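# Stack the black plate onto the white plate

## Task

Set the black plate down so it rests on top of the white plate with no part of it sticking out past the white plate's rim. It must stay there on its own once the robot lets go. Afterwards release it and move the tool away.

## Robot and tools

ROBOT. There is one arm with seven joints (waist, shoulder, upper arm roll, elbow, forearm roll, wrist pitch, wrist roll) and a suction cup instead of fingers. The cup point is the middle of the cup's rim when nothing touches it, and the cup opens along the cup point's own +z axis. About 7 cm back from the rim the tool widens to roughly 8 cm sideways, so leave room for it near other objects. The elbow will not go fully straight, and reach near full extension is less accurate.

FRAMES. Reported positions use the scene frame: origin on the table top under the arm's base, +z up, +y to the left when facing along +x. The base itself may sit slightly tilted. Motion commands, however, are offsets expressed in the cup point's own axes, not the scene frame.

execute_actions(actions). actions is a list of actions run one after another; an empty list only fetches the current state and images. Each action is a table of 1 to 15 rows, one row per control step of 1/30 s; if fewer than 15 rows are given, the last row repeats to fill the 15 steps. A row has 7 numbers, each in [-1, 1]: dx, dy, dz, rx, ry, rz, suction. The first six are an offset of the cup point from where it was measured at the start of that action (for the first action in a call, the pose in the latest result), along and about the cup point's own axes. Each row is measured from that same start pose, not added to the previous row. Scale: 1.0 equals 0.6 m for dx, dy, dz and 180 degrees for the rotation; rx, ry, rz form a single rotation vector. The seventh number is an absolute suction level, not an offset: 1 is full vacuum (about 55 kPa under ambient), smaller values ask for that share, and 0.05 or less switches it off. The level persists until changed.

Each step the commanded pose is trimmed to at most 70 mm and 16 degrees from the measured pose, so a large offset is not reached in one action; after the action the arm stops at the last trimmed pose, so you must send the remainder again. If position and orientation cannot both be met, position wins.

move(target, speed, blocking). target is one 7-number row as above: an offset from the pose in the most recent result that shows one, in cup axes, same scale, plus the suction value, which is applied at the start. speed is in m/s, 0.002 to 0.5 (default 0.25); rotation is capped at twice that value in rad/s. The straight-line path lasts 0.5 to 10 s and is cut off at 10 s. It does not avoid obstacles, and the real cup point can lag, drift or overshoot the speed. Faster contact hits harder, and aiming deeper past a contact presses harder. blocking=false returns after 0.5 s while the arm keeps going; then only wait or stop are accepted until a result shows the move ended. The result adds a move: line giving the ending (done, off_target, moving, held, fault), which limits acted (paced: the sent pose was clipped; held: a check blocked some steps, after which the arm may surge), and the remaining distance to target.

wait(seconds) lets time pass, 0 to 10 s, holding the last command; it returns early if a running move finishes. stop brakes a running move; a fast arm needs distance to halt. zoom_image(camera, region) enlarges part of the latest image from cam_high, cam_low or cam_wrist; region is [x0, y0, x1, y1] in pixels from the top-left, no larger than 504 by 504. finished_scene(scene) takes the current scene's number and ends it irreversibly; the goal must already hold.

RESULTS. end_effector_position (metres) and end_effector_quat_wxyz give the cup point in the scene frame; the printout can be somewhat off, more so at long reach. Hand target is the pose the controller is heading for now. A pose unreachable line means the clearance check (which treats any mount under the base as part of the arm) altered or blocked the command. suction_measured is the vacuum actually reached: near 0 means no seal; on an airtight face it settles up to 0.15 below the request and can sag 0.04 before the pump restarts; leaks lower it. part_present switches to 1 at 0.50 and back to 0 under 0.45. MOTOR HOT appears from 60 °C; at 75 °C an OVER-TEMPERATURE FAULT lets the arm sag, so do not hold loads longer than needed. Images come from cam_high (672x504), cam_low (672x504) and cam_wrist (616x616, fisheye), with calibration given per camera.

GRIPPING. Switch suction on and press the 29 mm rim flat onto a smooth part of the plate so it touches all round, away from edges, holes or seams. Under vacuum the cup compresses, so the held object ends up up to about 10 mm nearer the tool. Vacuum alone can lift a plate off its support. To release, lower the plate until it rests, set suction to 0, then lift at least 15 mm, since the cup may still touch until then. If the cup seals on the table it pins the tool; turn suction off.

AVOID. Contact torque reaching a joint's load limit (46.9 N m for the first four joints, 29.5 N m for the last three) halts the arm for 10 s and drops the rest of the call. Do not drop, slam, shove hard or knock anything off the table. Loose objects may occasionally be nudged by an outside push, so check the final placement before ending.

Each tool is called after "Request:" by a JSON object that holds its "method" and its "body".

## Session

Request:
{"method": "execute_actions", "body": {"actions": []}}

Scene clock: 0.00 s.
end_effector_position=(+0.4518, -0.0063, +0.2200) suction_measured=0.00 part_present=0 end_effector_quat_wxyz=(-0.003, +0.002, +1.000, +0.007)
Joint positions: [-0.056  0.432  0.001  1.655  0.     1.055  3.089]
Joint velocities: [-0.     0.001 -0.     0.     0.    -0.001 -0.   ]
Motor temperatures (°C, as the motors report them): [30 28 28 28 39 42 37]
Hand target: +0.452, -0.006, +0.220; -0.003, +0.002, +1.000, +0.007
camera_calibration (this result's frames):
cam_wrist: T_world_to_cam=[[0.0809388, -0.988162, -0.130324, 0.00184728], [-0.921677, -0.123976, 0.367615, 0.348635], [-0.379421, 0.0903628, -0.920801, 0.475114], [0, 0, 0, 1]] pos_world=[0.501448, 0.00211533, 0.309562]

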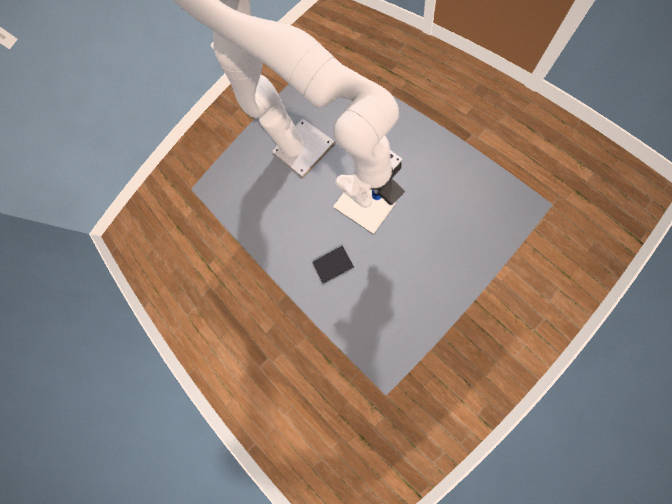

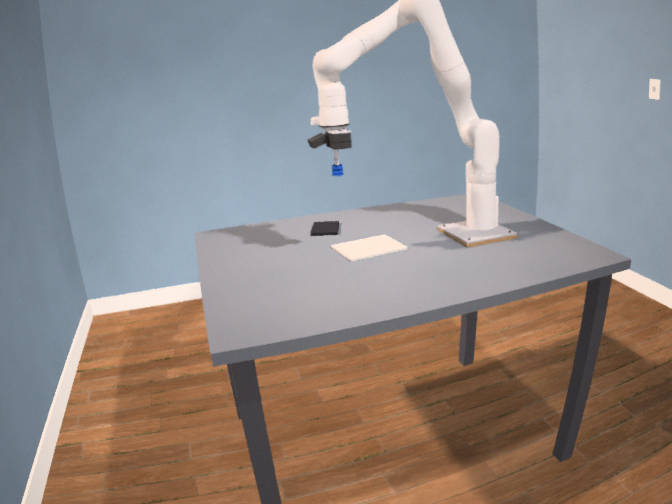

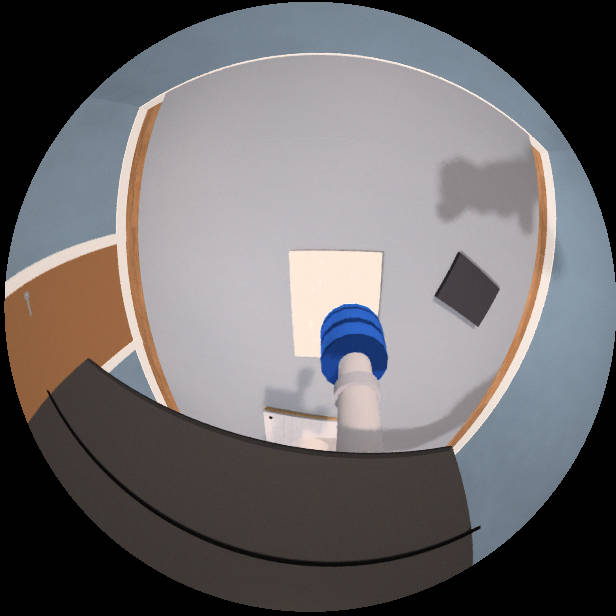

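Request:
{"method": "zoom_image", "body": {"camera": "cam_high", "region": [290, 170, 430, 300]}}

Request:
{"method": "zoom_image", "body": {"camera": "cam_low", "region": [300, 210, 420, 270]}}

Region (290, 170, 430, 300) of cam_high's 672x504 image, scaled by 3.600, with more detail than that image has; it fills the top 468 rows of this view, and the rest is white.

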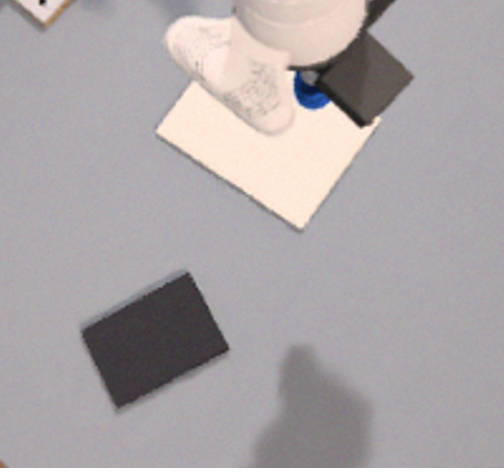

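Region (300, 210, 420, 270) of cam_low's 672x504 image, scaled by 4.200, with more detail than that image has.

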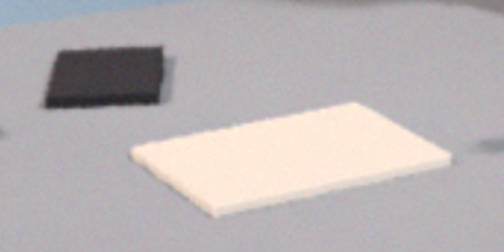

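Request:
{"method": "move", "body": {"target": [0.006,-0.369,0.31,0,0,-0.15,0], "speed": 0.4}}

Request:
{"method": "move", "body": {"target": [0,0,0.042,0,0,0,1], "speed": 0.04}}

Request:
{"method": "wait", "body": {"seconds": 1}}

Scene clock: 9.67 s.
end_effector_position=(+0.4456, -0.2251, +0.0308) suction_measured=0.00 part_present=0 end_effector_quat_wxyz=(-0.001, -0.231, +0.973, +0.007)
Joint positions: [ 0.443  0.813 -0.054  1.668  0.065  0.662  3.972]
Joint velocities: [ 0.004  0.003  0.001 -0.001 -0.001  0.001  0.001]
Motor temperatures (°C, as the motors report them): [30 28 28 28 39 42 37]
Hand target: +0.445, -0.225, +0.031; -0.001, -0.231, +0.973, +0.007
Off the commanded pose: 0.000 m, 0 deg.
move: done; limits=paced
camera_calibration (this result's frames):
cam_wrist: T_world_to_cam=[[0.521874, -0.842984, -0.130486, -0.402332], [-0.766786, -0.530616, 0.361228, 0.225012], [-0.373747, -0.0884605, -0.923303, 0.27565], [0, 0, 0, 1]] pos_world=[0.485526, -0.19538, 0.12073]

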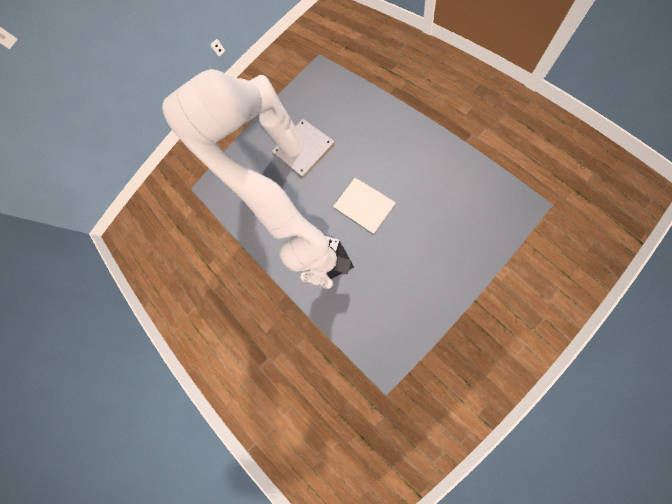

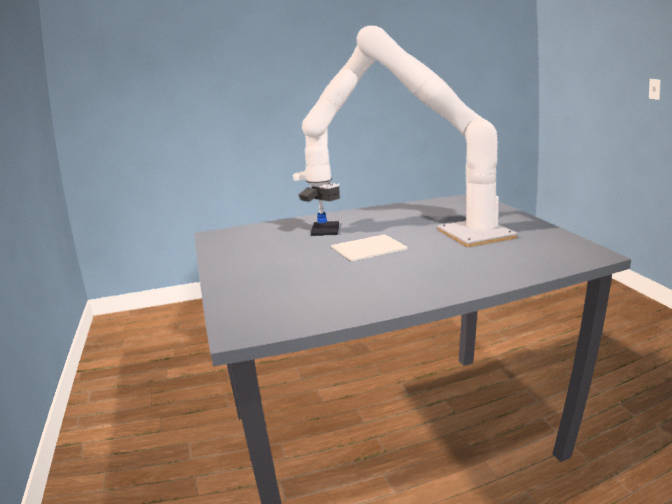

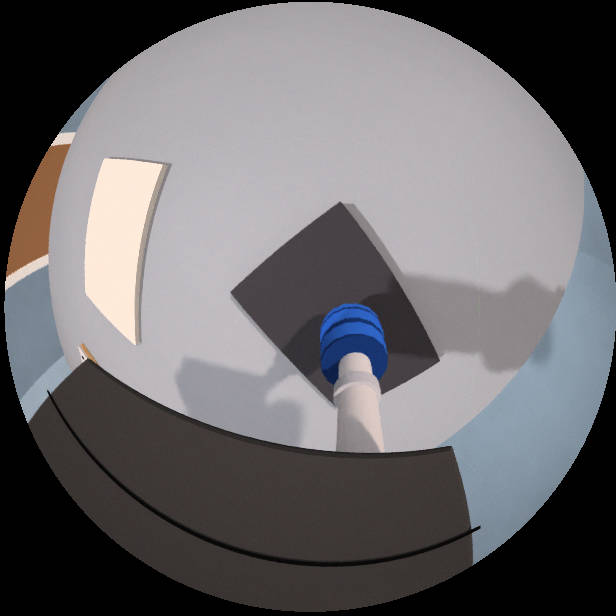

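Scene clock: 10.60 s.
end_effector_position=(+0.4453, -0.2247, +0.0055) suction_measured=0.50 part_present=1 end_effector_quat_wxyz=(-0.001, -0.231, +0.973, +0.007)
Joint positions: [ 0.441  0.861 -0.051  1.673  0.068  0.608  3.968]
Joint velocities: [-0.     0.006  0.     0.    -0.001 -0.002  0.   ]
Motor temperatures (°C, as the motors report them): [30 28 28 28 39 42 37]
Hand target: +0.445, -0.225, +0.006; -0.001, -0.231, +0.973, +0.007
Off the commanded pose: 0.000 m, 0 deg.
move: done
camera_calibration (this result's frames):
cam_wrist: T_world_to_cam=[[0.521851, -0.842955, -0.13076, -0.405126], [-0.766663, -0.53068, 0.361396, 0.234087], [-0.374032, -0.0883453, -0.923198, 0.252378], [0, 0, 0, 1]] pos_world=[0.485278, -0.194982, 0.0954221]

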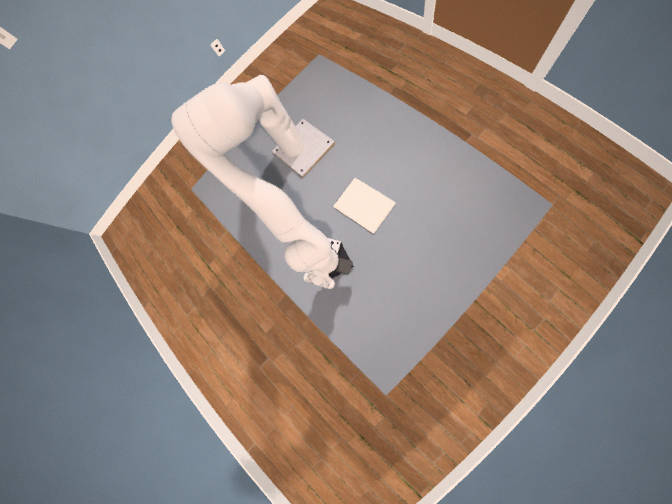

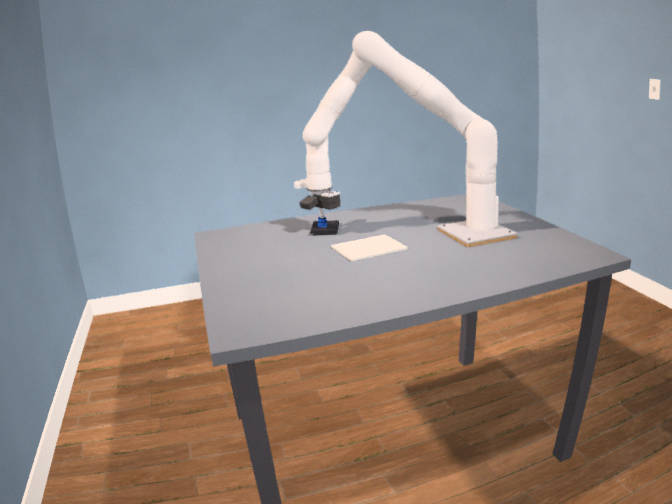

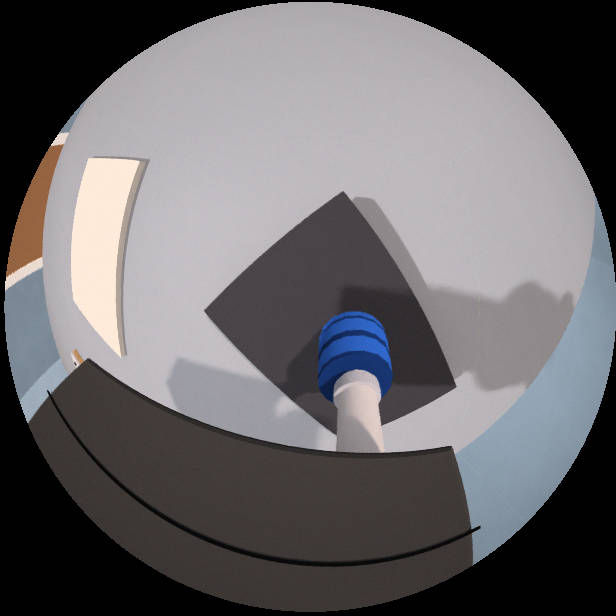

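Scene clock: 11.60 s.
end_effector_position=(+0.4455, -0.2248, +0.0056) suction_measured=0.98 part_present=1 end_effector_quat_wxyz=(-0.001, -0.231, +0.973, +0.007)
Joint positions: [ 0.441  0.861 -0.051  1.673  0.068  0.608  3.968]
Joint velocities: [-0.    -0.001  0.     0.     0.002 -0.001 -0.   ]
Motor temperatures (°C, as the motors report them): [30 28 28 28 39 42 37]
Hand target: +0.445, -0.225, +0.006; -0.001, -0.231, +0.973, +0.007
Off the commanded pose: 0.000 m, 0 deg.
wait: 1.00 s; at rest by 0.17 s
camera_calibration (this result's frames):
cam_wrist: T_world_to_cam=[[0.5219, -0.842971, -0.130465, -0.405268], [-0.766773, -0.530632, 0.361232, 0.234198], [-0.373737, -0.0884903, -0.923304, 0.252332], [0, 0, 0, 1]] pos_world=[0.485392, -0.195027, 0.0955066]

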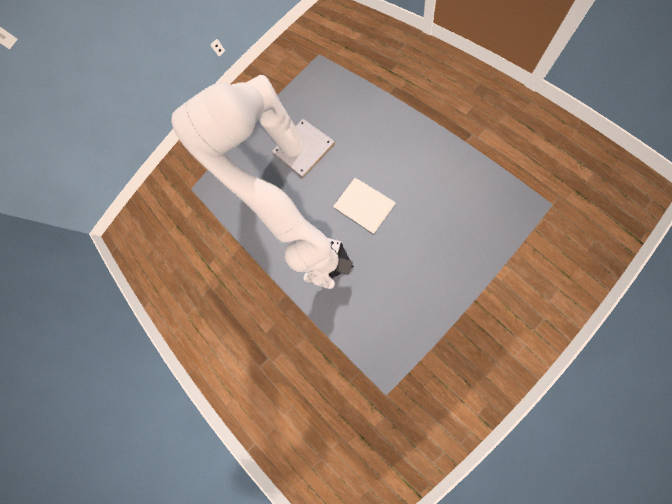

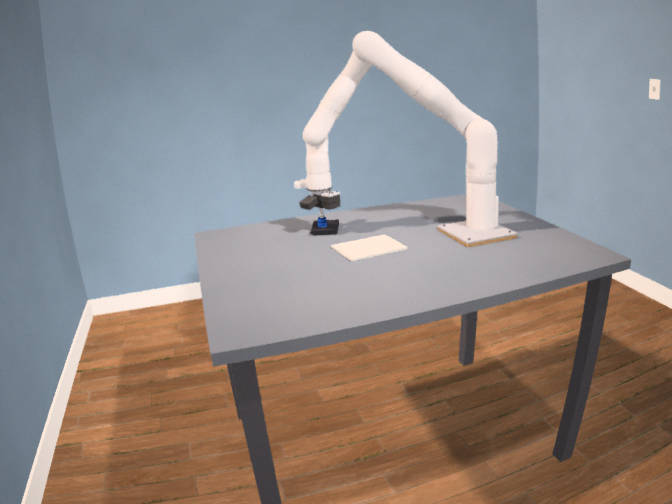

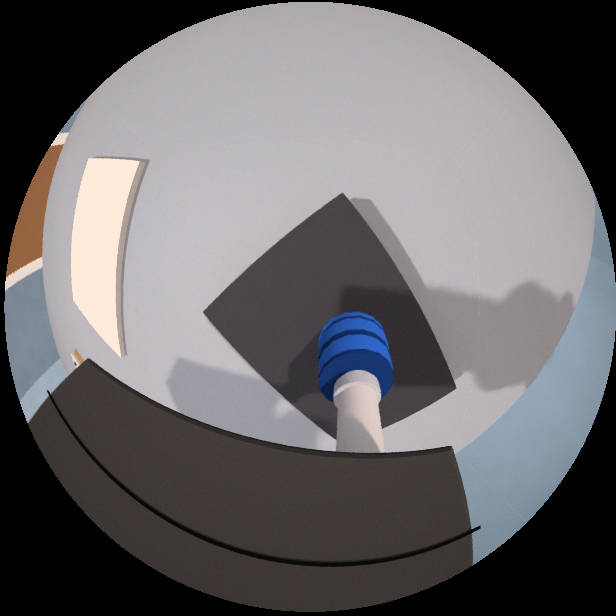

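Request:
{"method": "move", "body": {"target": [0,0,-0.045,0,0,0,1], "speed": 0.12}}

Request:
{"method": "move", "body": {"target": [-0.076,0.382,0.006,0,0,0.33,1], "speed": 0.4}}

Request:
{"method": "move", "body": {"target": [0,0,0.027,0,0,0,1], "speed": 0.04}}

Request:
{"method": "zoom_image", "body": {"camera": "cam_low", "region": [310, 200, 430, 270]}}

Scene clock: 17.63 s.
end_effector_position=(+0.4456, -0.2251, +0.0324) suction_measured=0.98 part_present=1 end_effector_quat_wxyz=(-0.001, -0.231, +0.973, +0.007)
Joint positions: [ 0.443  0.81  -0.054  1.667  0.064  0.666  3.972]
Joint velocities: [ 0.    -0.003 -0.    -0.001  0.001  0.003  0.   ]
Motor temperatures (°C, as the motors report them): [30 29 28 28 39 42 37]
Hand target: +0.446, -0.225, +0.033; -0.001, -0.231, +0.973, +0.007
Off the commanded pose: 0.000 m, 0 deg.
move: done
camera_calibration (this result's frames):
cam_wrist: T_world_to_cam=[[0.521854, -0.842956, -0.130743, -0.402058], [-0.76668, -0.53068, 0.36136, 0.224346], [-0.373993, -0.0883388, -0.923215, 0.27723], [0, 0, 0, 1]] pos_world=[0.485499, -0.195371, 0.122307]

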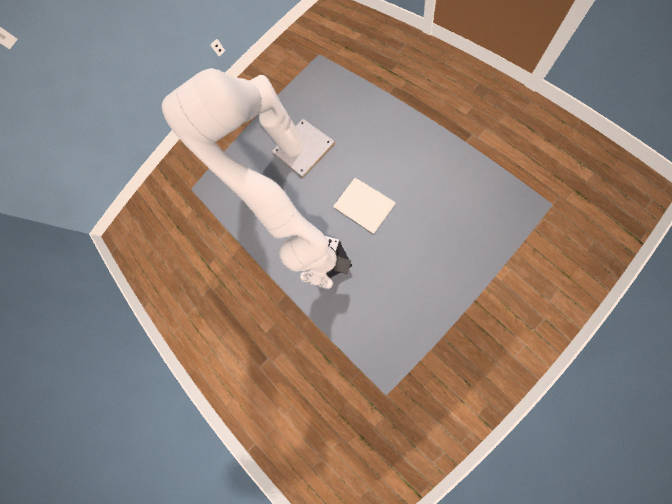

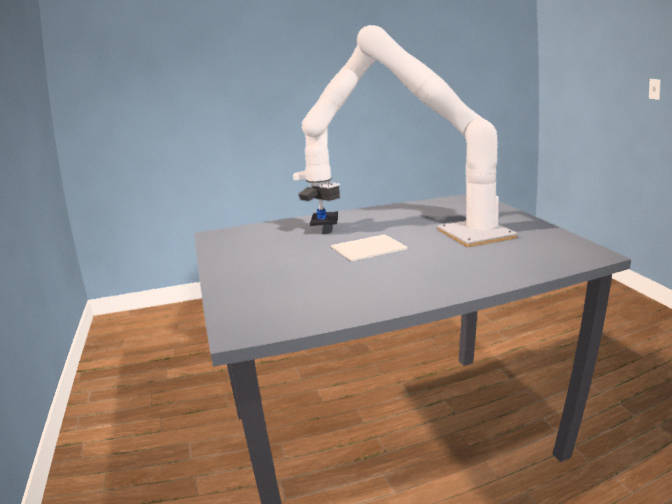

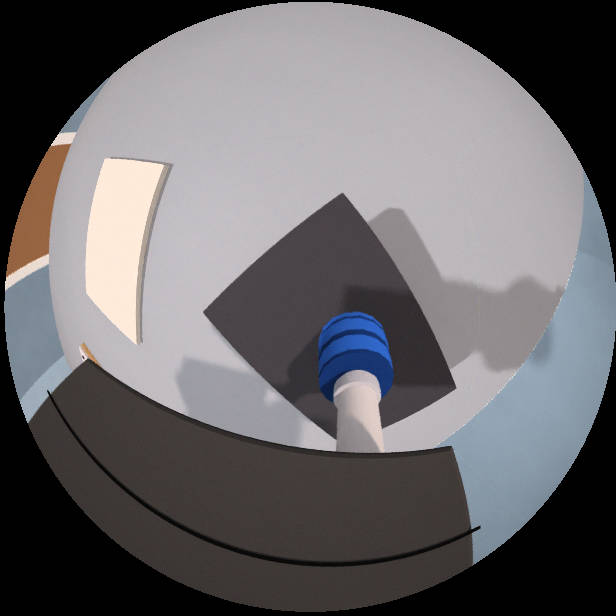

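Scene clock: 19.47 s.
end_effector_position=(+0.3839, -0.0000, +0.0324) suction_measured=0.98 part_present=1 end_effector_quat_wxyz=(-0.005, +0.282, +0.959, +0.006)
Joint positions: [-0.229  0.686  0.218  2.081 -0.353  0.409  2.846]
Joint velocities: [-0.022  0.001  0.002 -0.     0.004  0.002 -0.011]
Motor temperatures (°C, as the motors report them): [30 29 28 28 39 42 37]
Hand target: +0.384, +0.001, +0.032; -0.005, +0.281, +0.960, +0.006
Off the commanded pose: 0.001 m, 0 deg.
move: done
camera_calibration (this result's frames):
cam_wrist: T_world_to_cam=[[-0.463141, -0.877247, -0.126247, 0.197823], [-0.841132, 0.390177, 0.374511, 0.324684], [-0.27928, 0.279642, -0.918588, 0.23751], [0, 0, 0, 1]] pos_world=[0.431054, -0.0195626, 0.12155]

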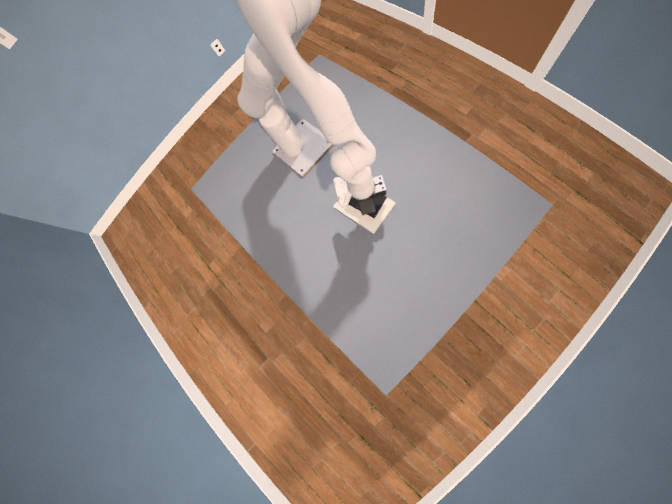

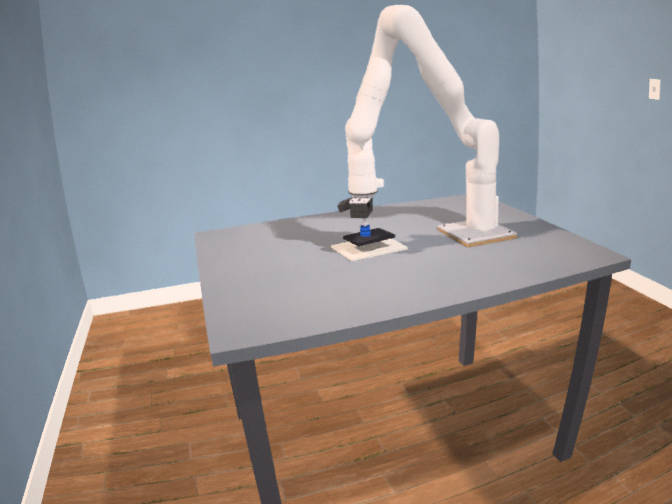

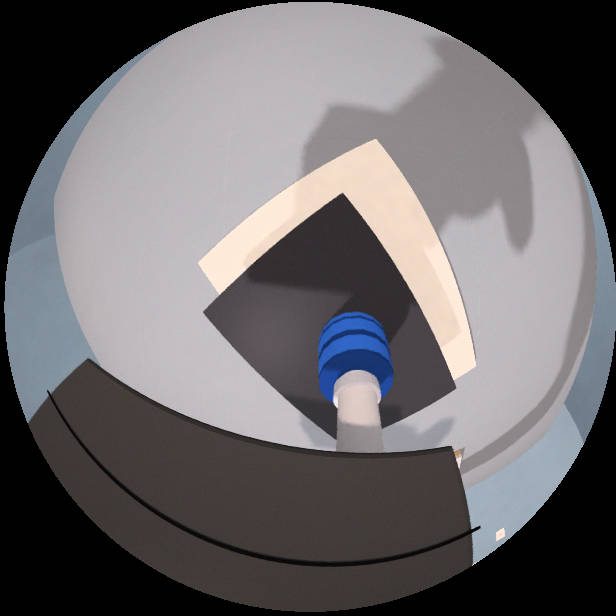

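Scene clock: 20.20 s.
end_effector_position=(+0.3839, +0.0004, +0.0164) suction_measured=0.98 part_present=1 end_effector_quat_wxyz=(-0.005, +0.282, +0.959, +0.006)
Joint positions: [-0.211  0.725  0.193  2.084 -0.367  0.363  2.858]
Joint velocities: [ 0.003  0.004 -0.002 -0.    -0.    -0.003  0.002]
Motor temperatures (°C, as the motors report them): [30 29 28 28 39 42 37]
Hand target: +0.384, +0.000, +0.016; -0.005, +0.282, +0.959, +0.006
Off the commanded pose: 0.000 m, 0 deg.
move: done
camera_calibration (this result's frames):
cam_wrist: T_world_to_cam=[[-0.462861, -0.877352, -0.126542, 0.196044], [-0.84139, 0.389917, 0.374203, 0.330657], [-0.278967, 0.279675, -0.918673, 0.222602], [0, 0, 0, 1]] pos_world=[0.431052, -0.0191849, 0.105574]

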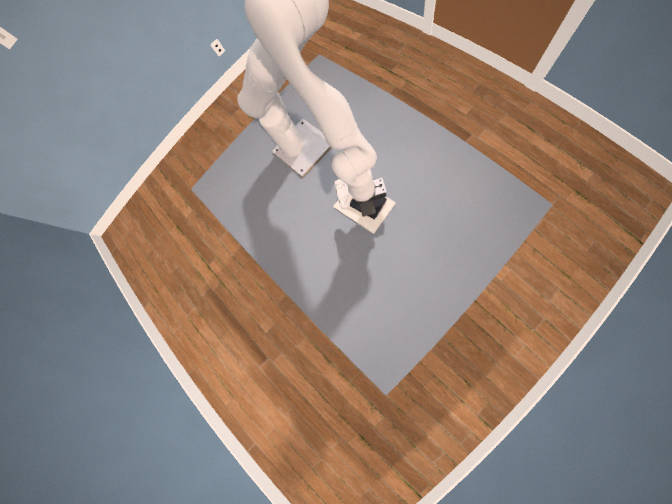

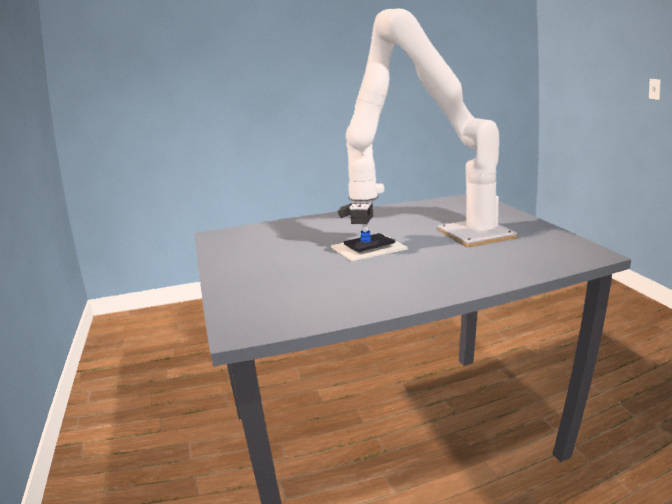

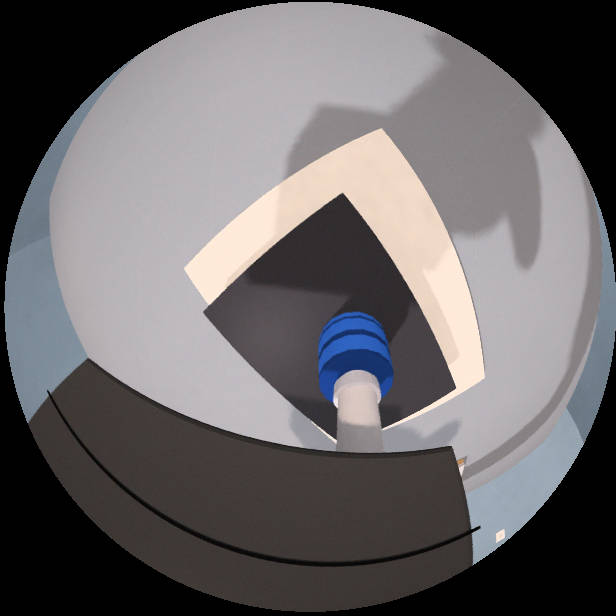

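Region (310, 200, 430, 270) of cam_low's 672x504 image, scaled by 4.200, with more detail than that image has; it fills the top 294 rows of this view, and the rest is white.

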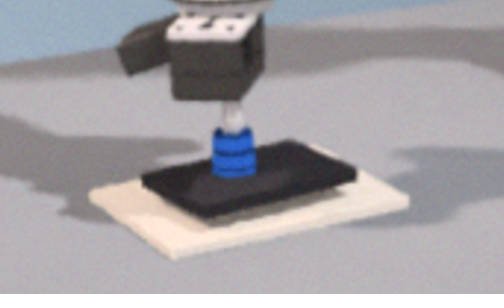

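Request:
{"method": "move", "body": {"target": [-0.006,-0.009,0.012,0,0,0,1], "speed": 0.025}}

Request:
{"method": "zoom_image", "body": {"camera": "cam_low", "region": [310, 200, 430, 270]}}

Scene clock: 24.43 s.
end_effector_position=(+0.3840, -0.0058, +0.0092) suction_measured=0.98 part_present=1 end_effector_quat_wxyz=(-0.005, +0.281, +0.960, +0.007)
Joint positions: [-0.185  0.742  0.18   2.085 -0.368  0.343  2.876]
Joint velocities: [ 0.005  0.004 -0.001  0.001 -0.001 -0.002  0.003]
Motor temperatures (°C, as the motors report them): [30 29 28 28 39 42 37]
Hand target: +0.384, -0.006, +0.009; -0.005, +0.282, +0.959, +0.006
Off the commanded pose: 0.000 m, 0 deg.
move: done
camera_calibration (this result's frames):
cam_wrist: T_world_to_cam=[[-0.462503, -0.877524, -0.126656, 0.18962], [-0.841619, 0.389595, 0.374022, 0.335946], [-0.278869, 0.279583, -0.918731, 0.217744], [0, 0, 0, 1]] pos_world=[0.43116, -0.0253642, 0.0984134]

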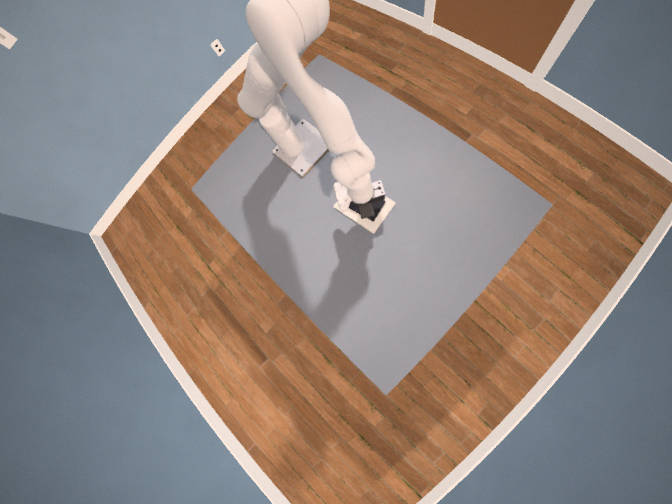

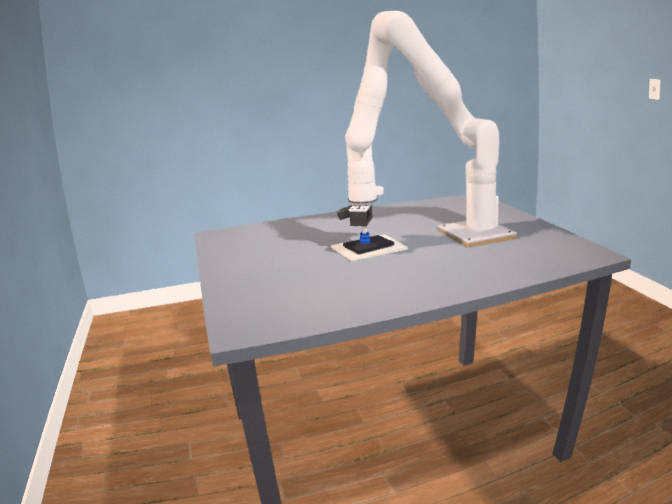

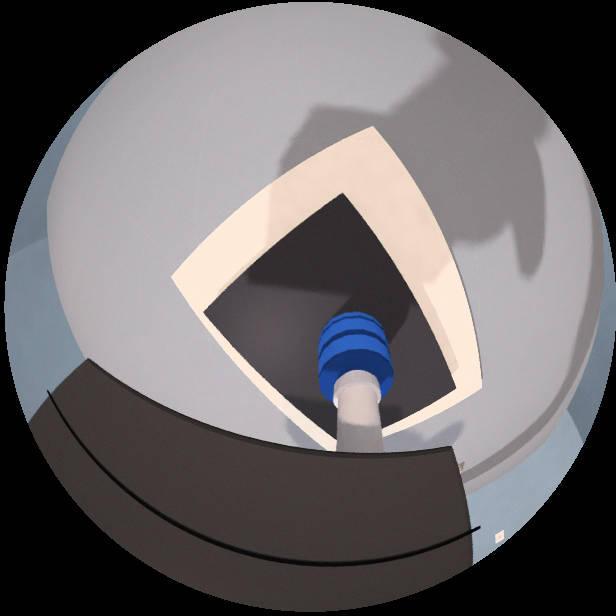

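Region (310, 200, 430, 270) of cam_low's 672x504 image, scaled by 4.200, with more detail than that image has; it fills the top 294 rows of this view, and the rest is white.

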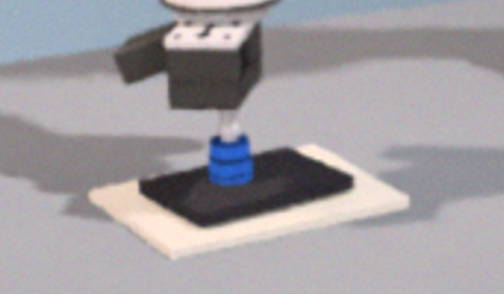

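Request:
{"method": "execute_actions", "body": {"actions": [[[0,0,0.002,0,0,0,1],[0,0,0.003,0,0,0,1],[0,0,0.003,0,0,0,1],[0,0,0.003,0,0,0,1],[0,0,0.003,0,0,0,1],[0,0,0.003,0,0,0,1],[0,0,0.003,0,0,0,1],[0,0,0.003,0,0,0,0]]]}}

Request:
{"method": "move", "body": {"target": [0,0,-0.2,0,0,0,0]}}

Scene clock: 28.33 s.
end_effector_position=(+0.3844, -0.0057, +0.0081) suction_measured=0.00 part_present=0 end_effector_quat_wxyz=(-0.004, +0.281, +0.960, +0.007)
Joint positions: [-0.183  0.744  0.177  2.085 -0.37   0.339  2.877]
Joint velocities: [-0.    -0.003  0.001  0.    -0.     0.001  0.001]
Motor temperatures (°C, as the motors report them): [30 29 28 28 39 42 37]
Hand target: +0.384, -0.006, +0.007; -0.005, +0.281, +0.960, +0.007
Off the commanded pose: 0.001 m, 0 deg.
camera_calibration (this result's frames):
cam_wrist: T_world_to_cam=[[-0.462345, -0.877468, -0.127616, 0.189713], [-0.84213, 0.389479, 0.372992, 0.336853], [-0.277584, 0.279921, -0.919016, 0.216322], [0, 0, 0, 1]] pos_world=[0.431435, -0.0252833, 0.0973711]

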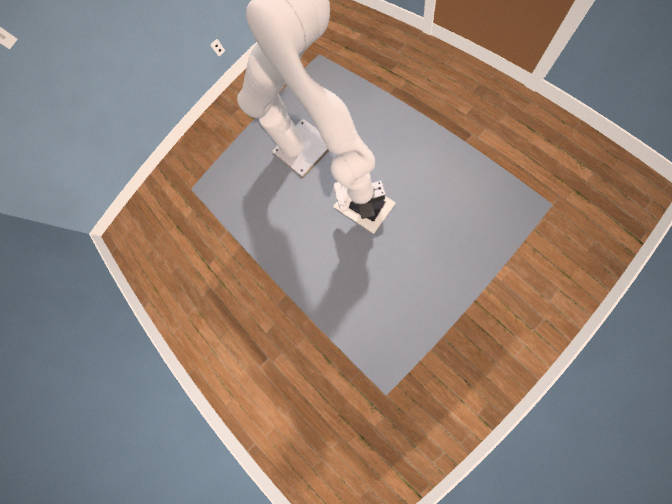

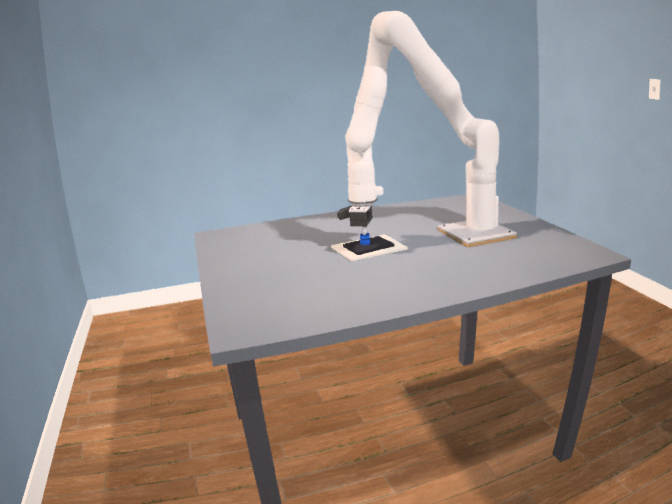

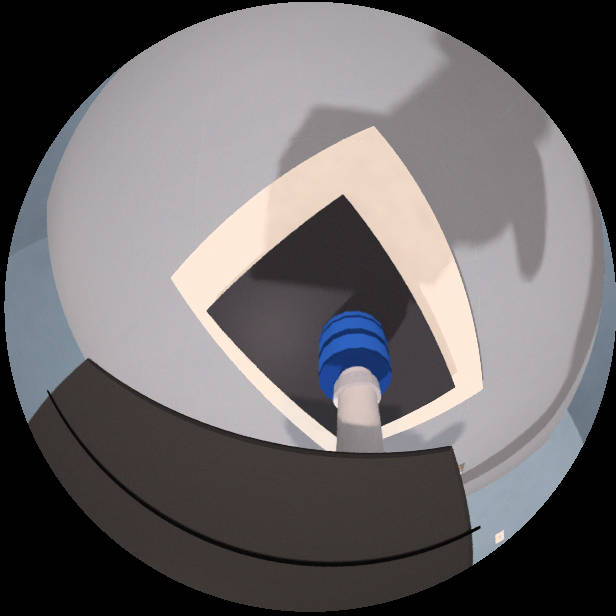

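Scene clock: 29.40 s.
end_effector_position=(+0.3848, -0.0078, +0.1281) suction_measured=0.00 part_present=0 end_effector_quat_wxyz=(-0.004, +0.282, +0.959, +0.007)
Joint positions: [-0.299  0.471  0.33   2.014 -0.234  0.69   2.756]
Joint velocities: [-0.003 -0.001 -0.    -0.     0.     0.001 -0.001]
Motor temperatures (°C, as the motors report them): [30 29 28 28 39 42 37]
Hand target: +0.385, -0.008, +0.128; -0.004, +0.281, +0.960, +0.007
Off the commanded pose: 0.000 m, 0 deg.
move: done
camera_calibration (this result's frames):
cam_wrist: T_world_to_cam=[[-0.462739, -0.877334, -0.127111, 0.203461], [-0.841813, 0.389927, 0.37324, 0.292992], [-0.277892, 0.279716, -0.918986, 0.327392], [0, 0, 0, 1]] pos_world=[0.431773, -0.0273186, 0.217374]

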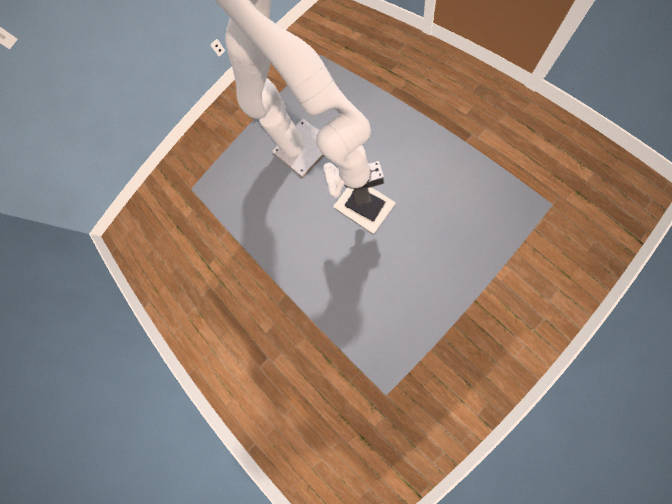

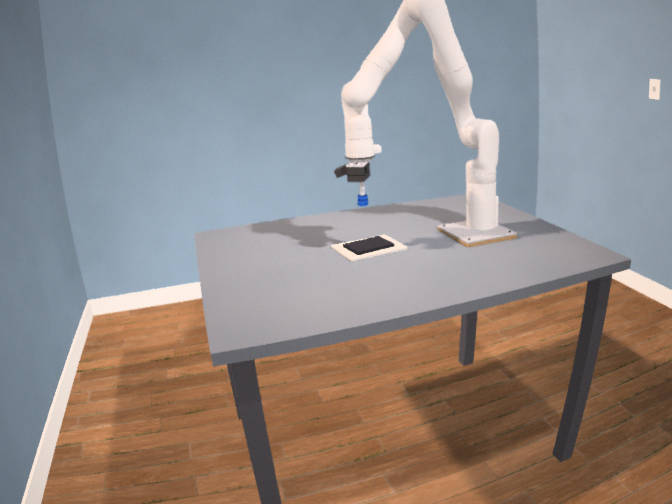

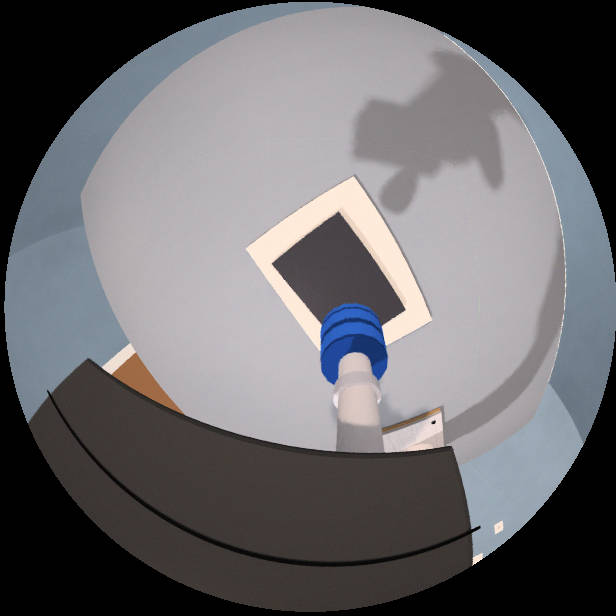

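Request:
{"method": "finished_scene", "body": {"scene": 2}}

The scene is finished: the task was done.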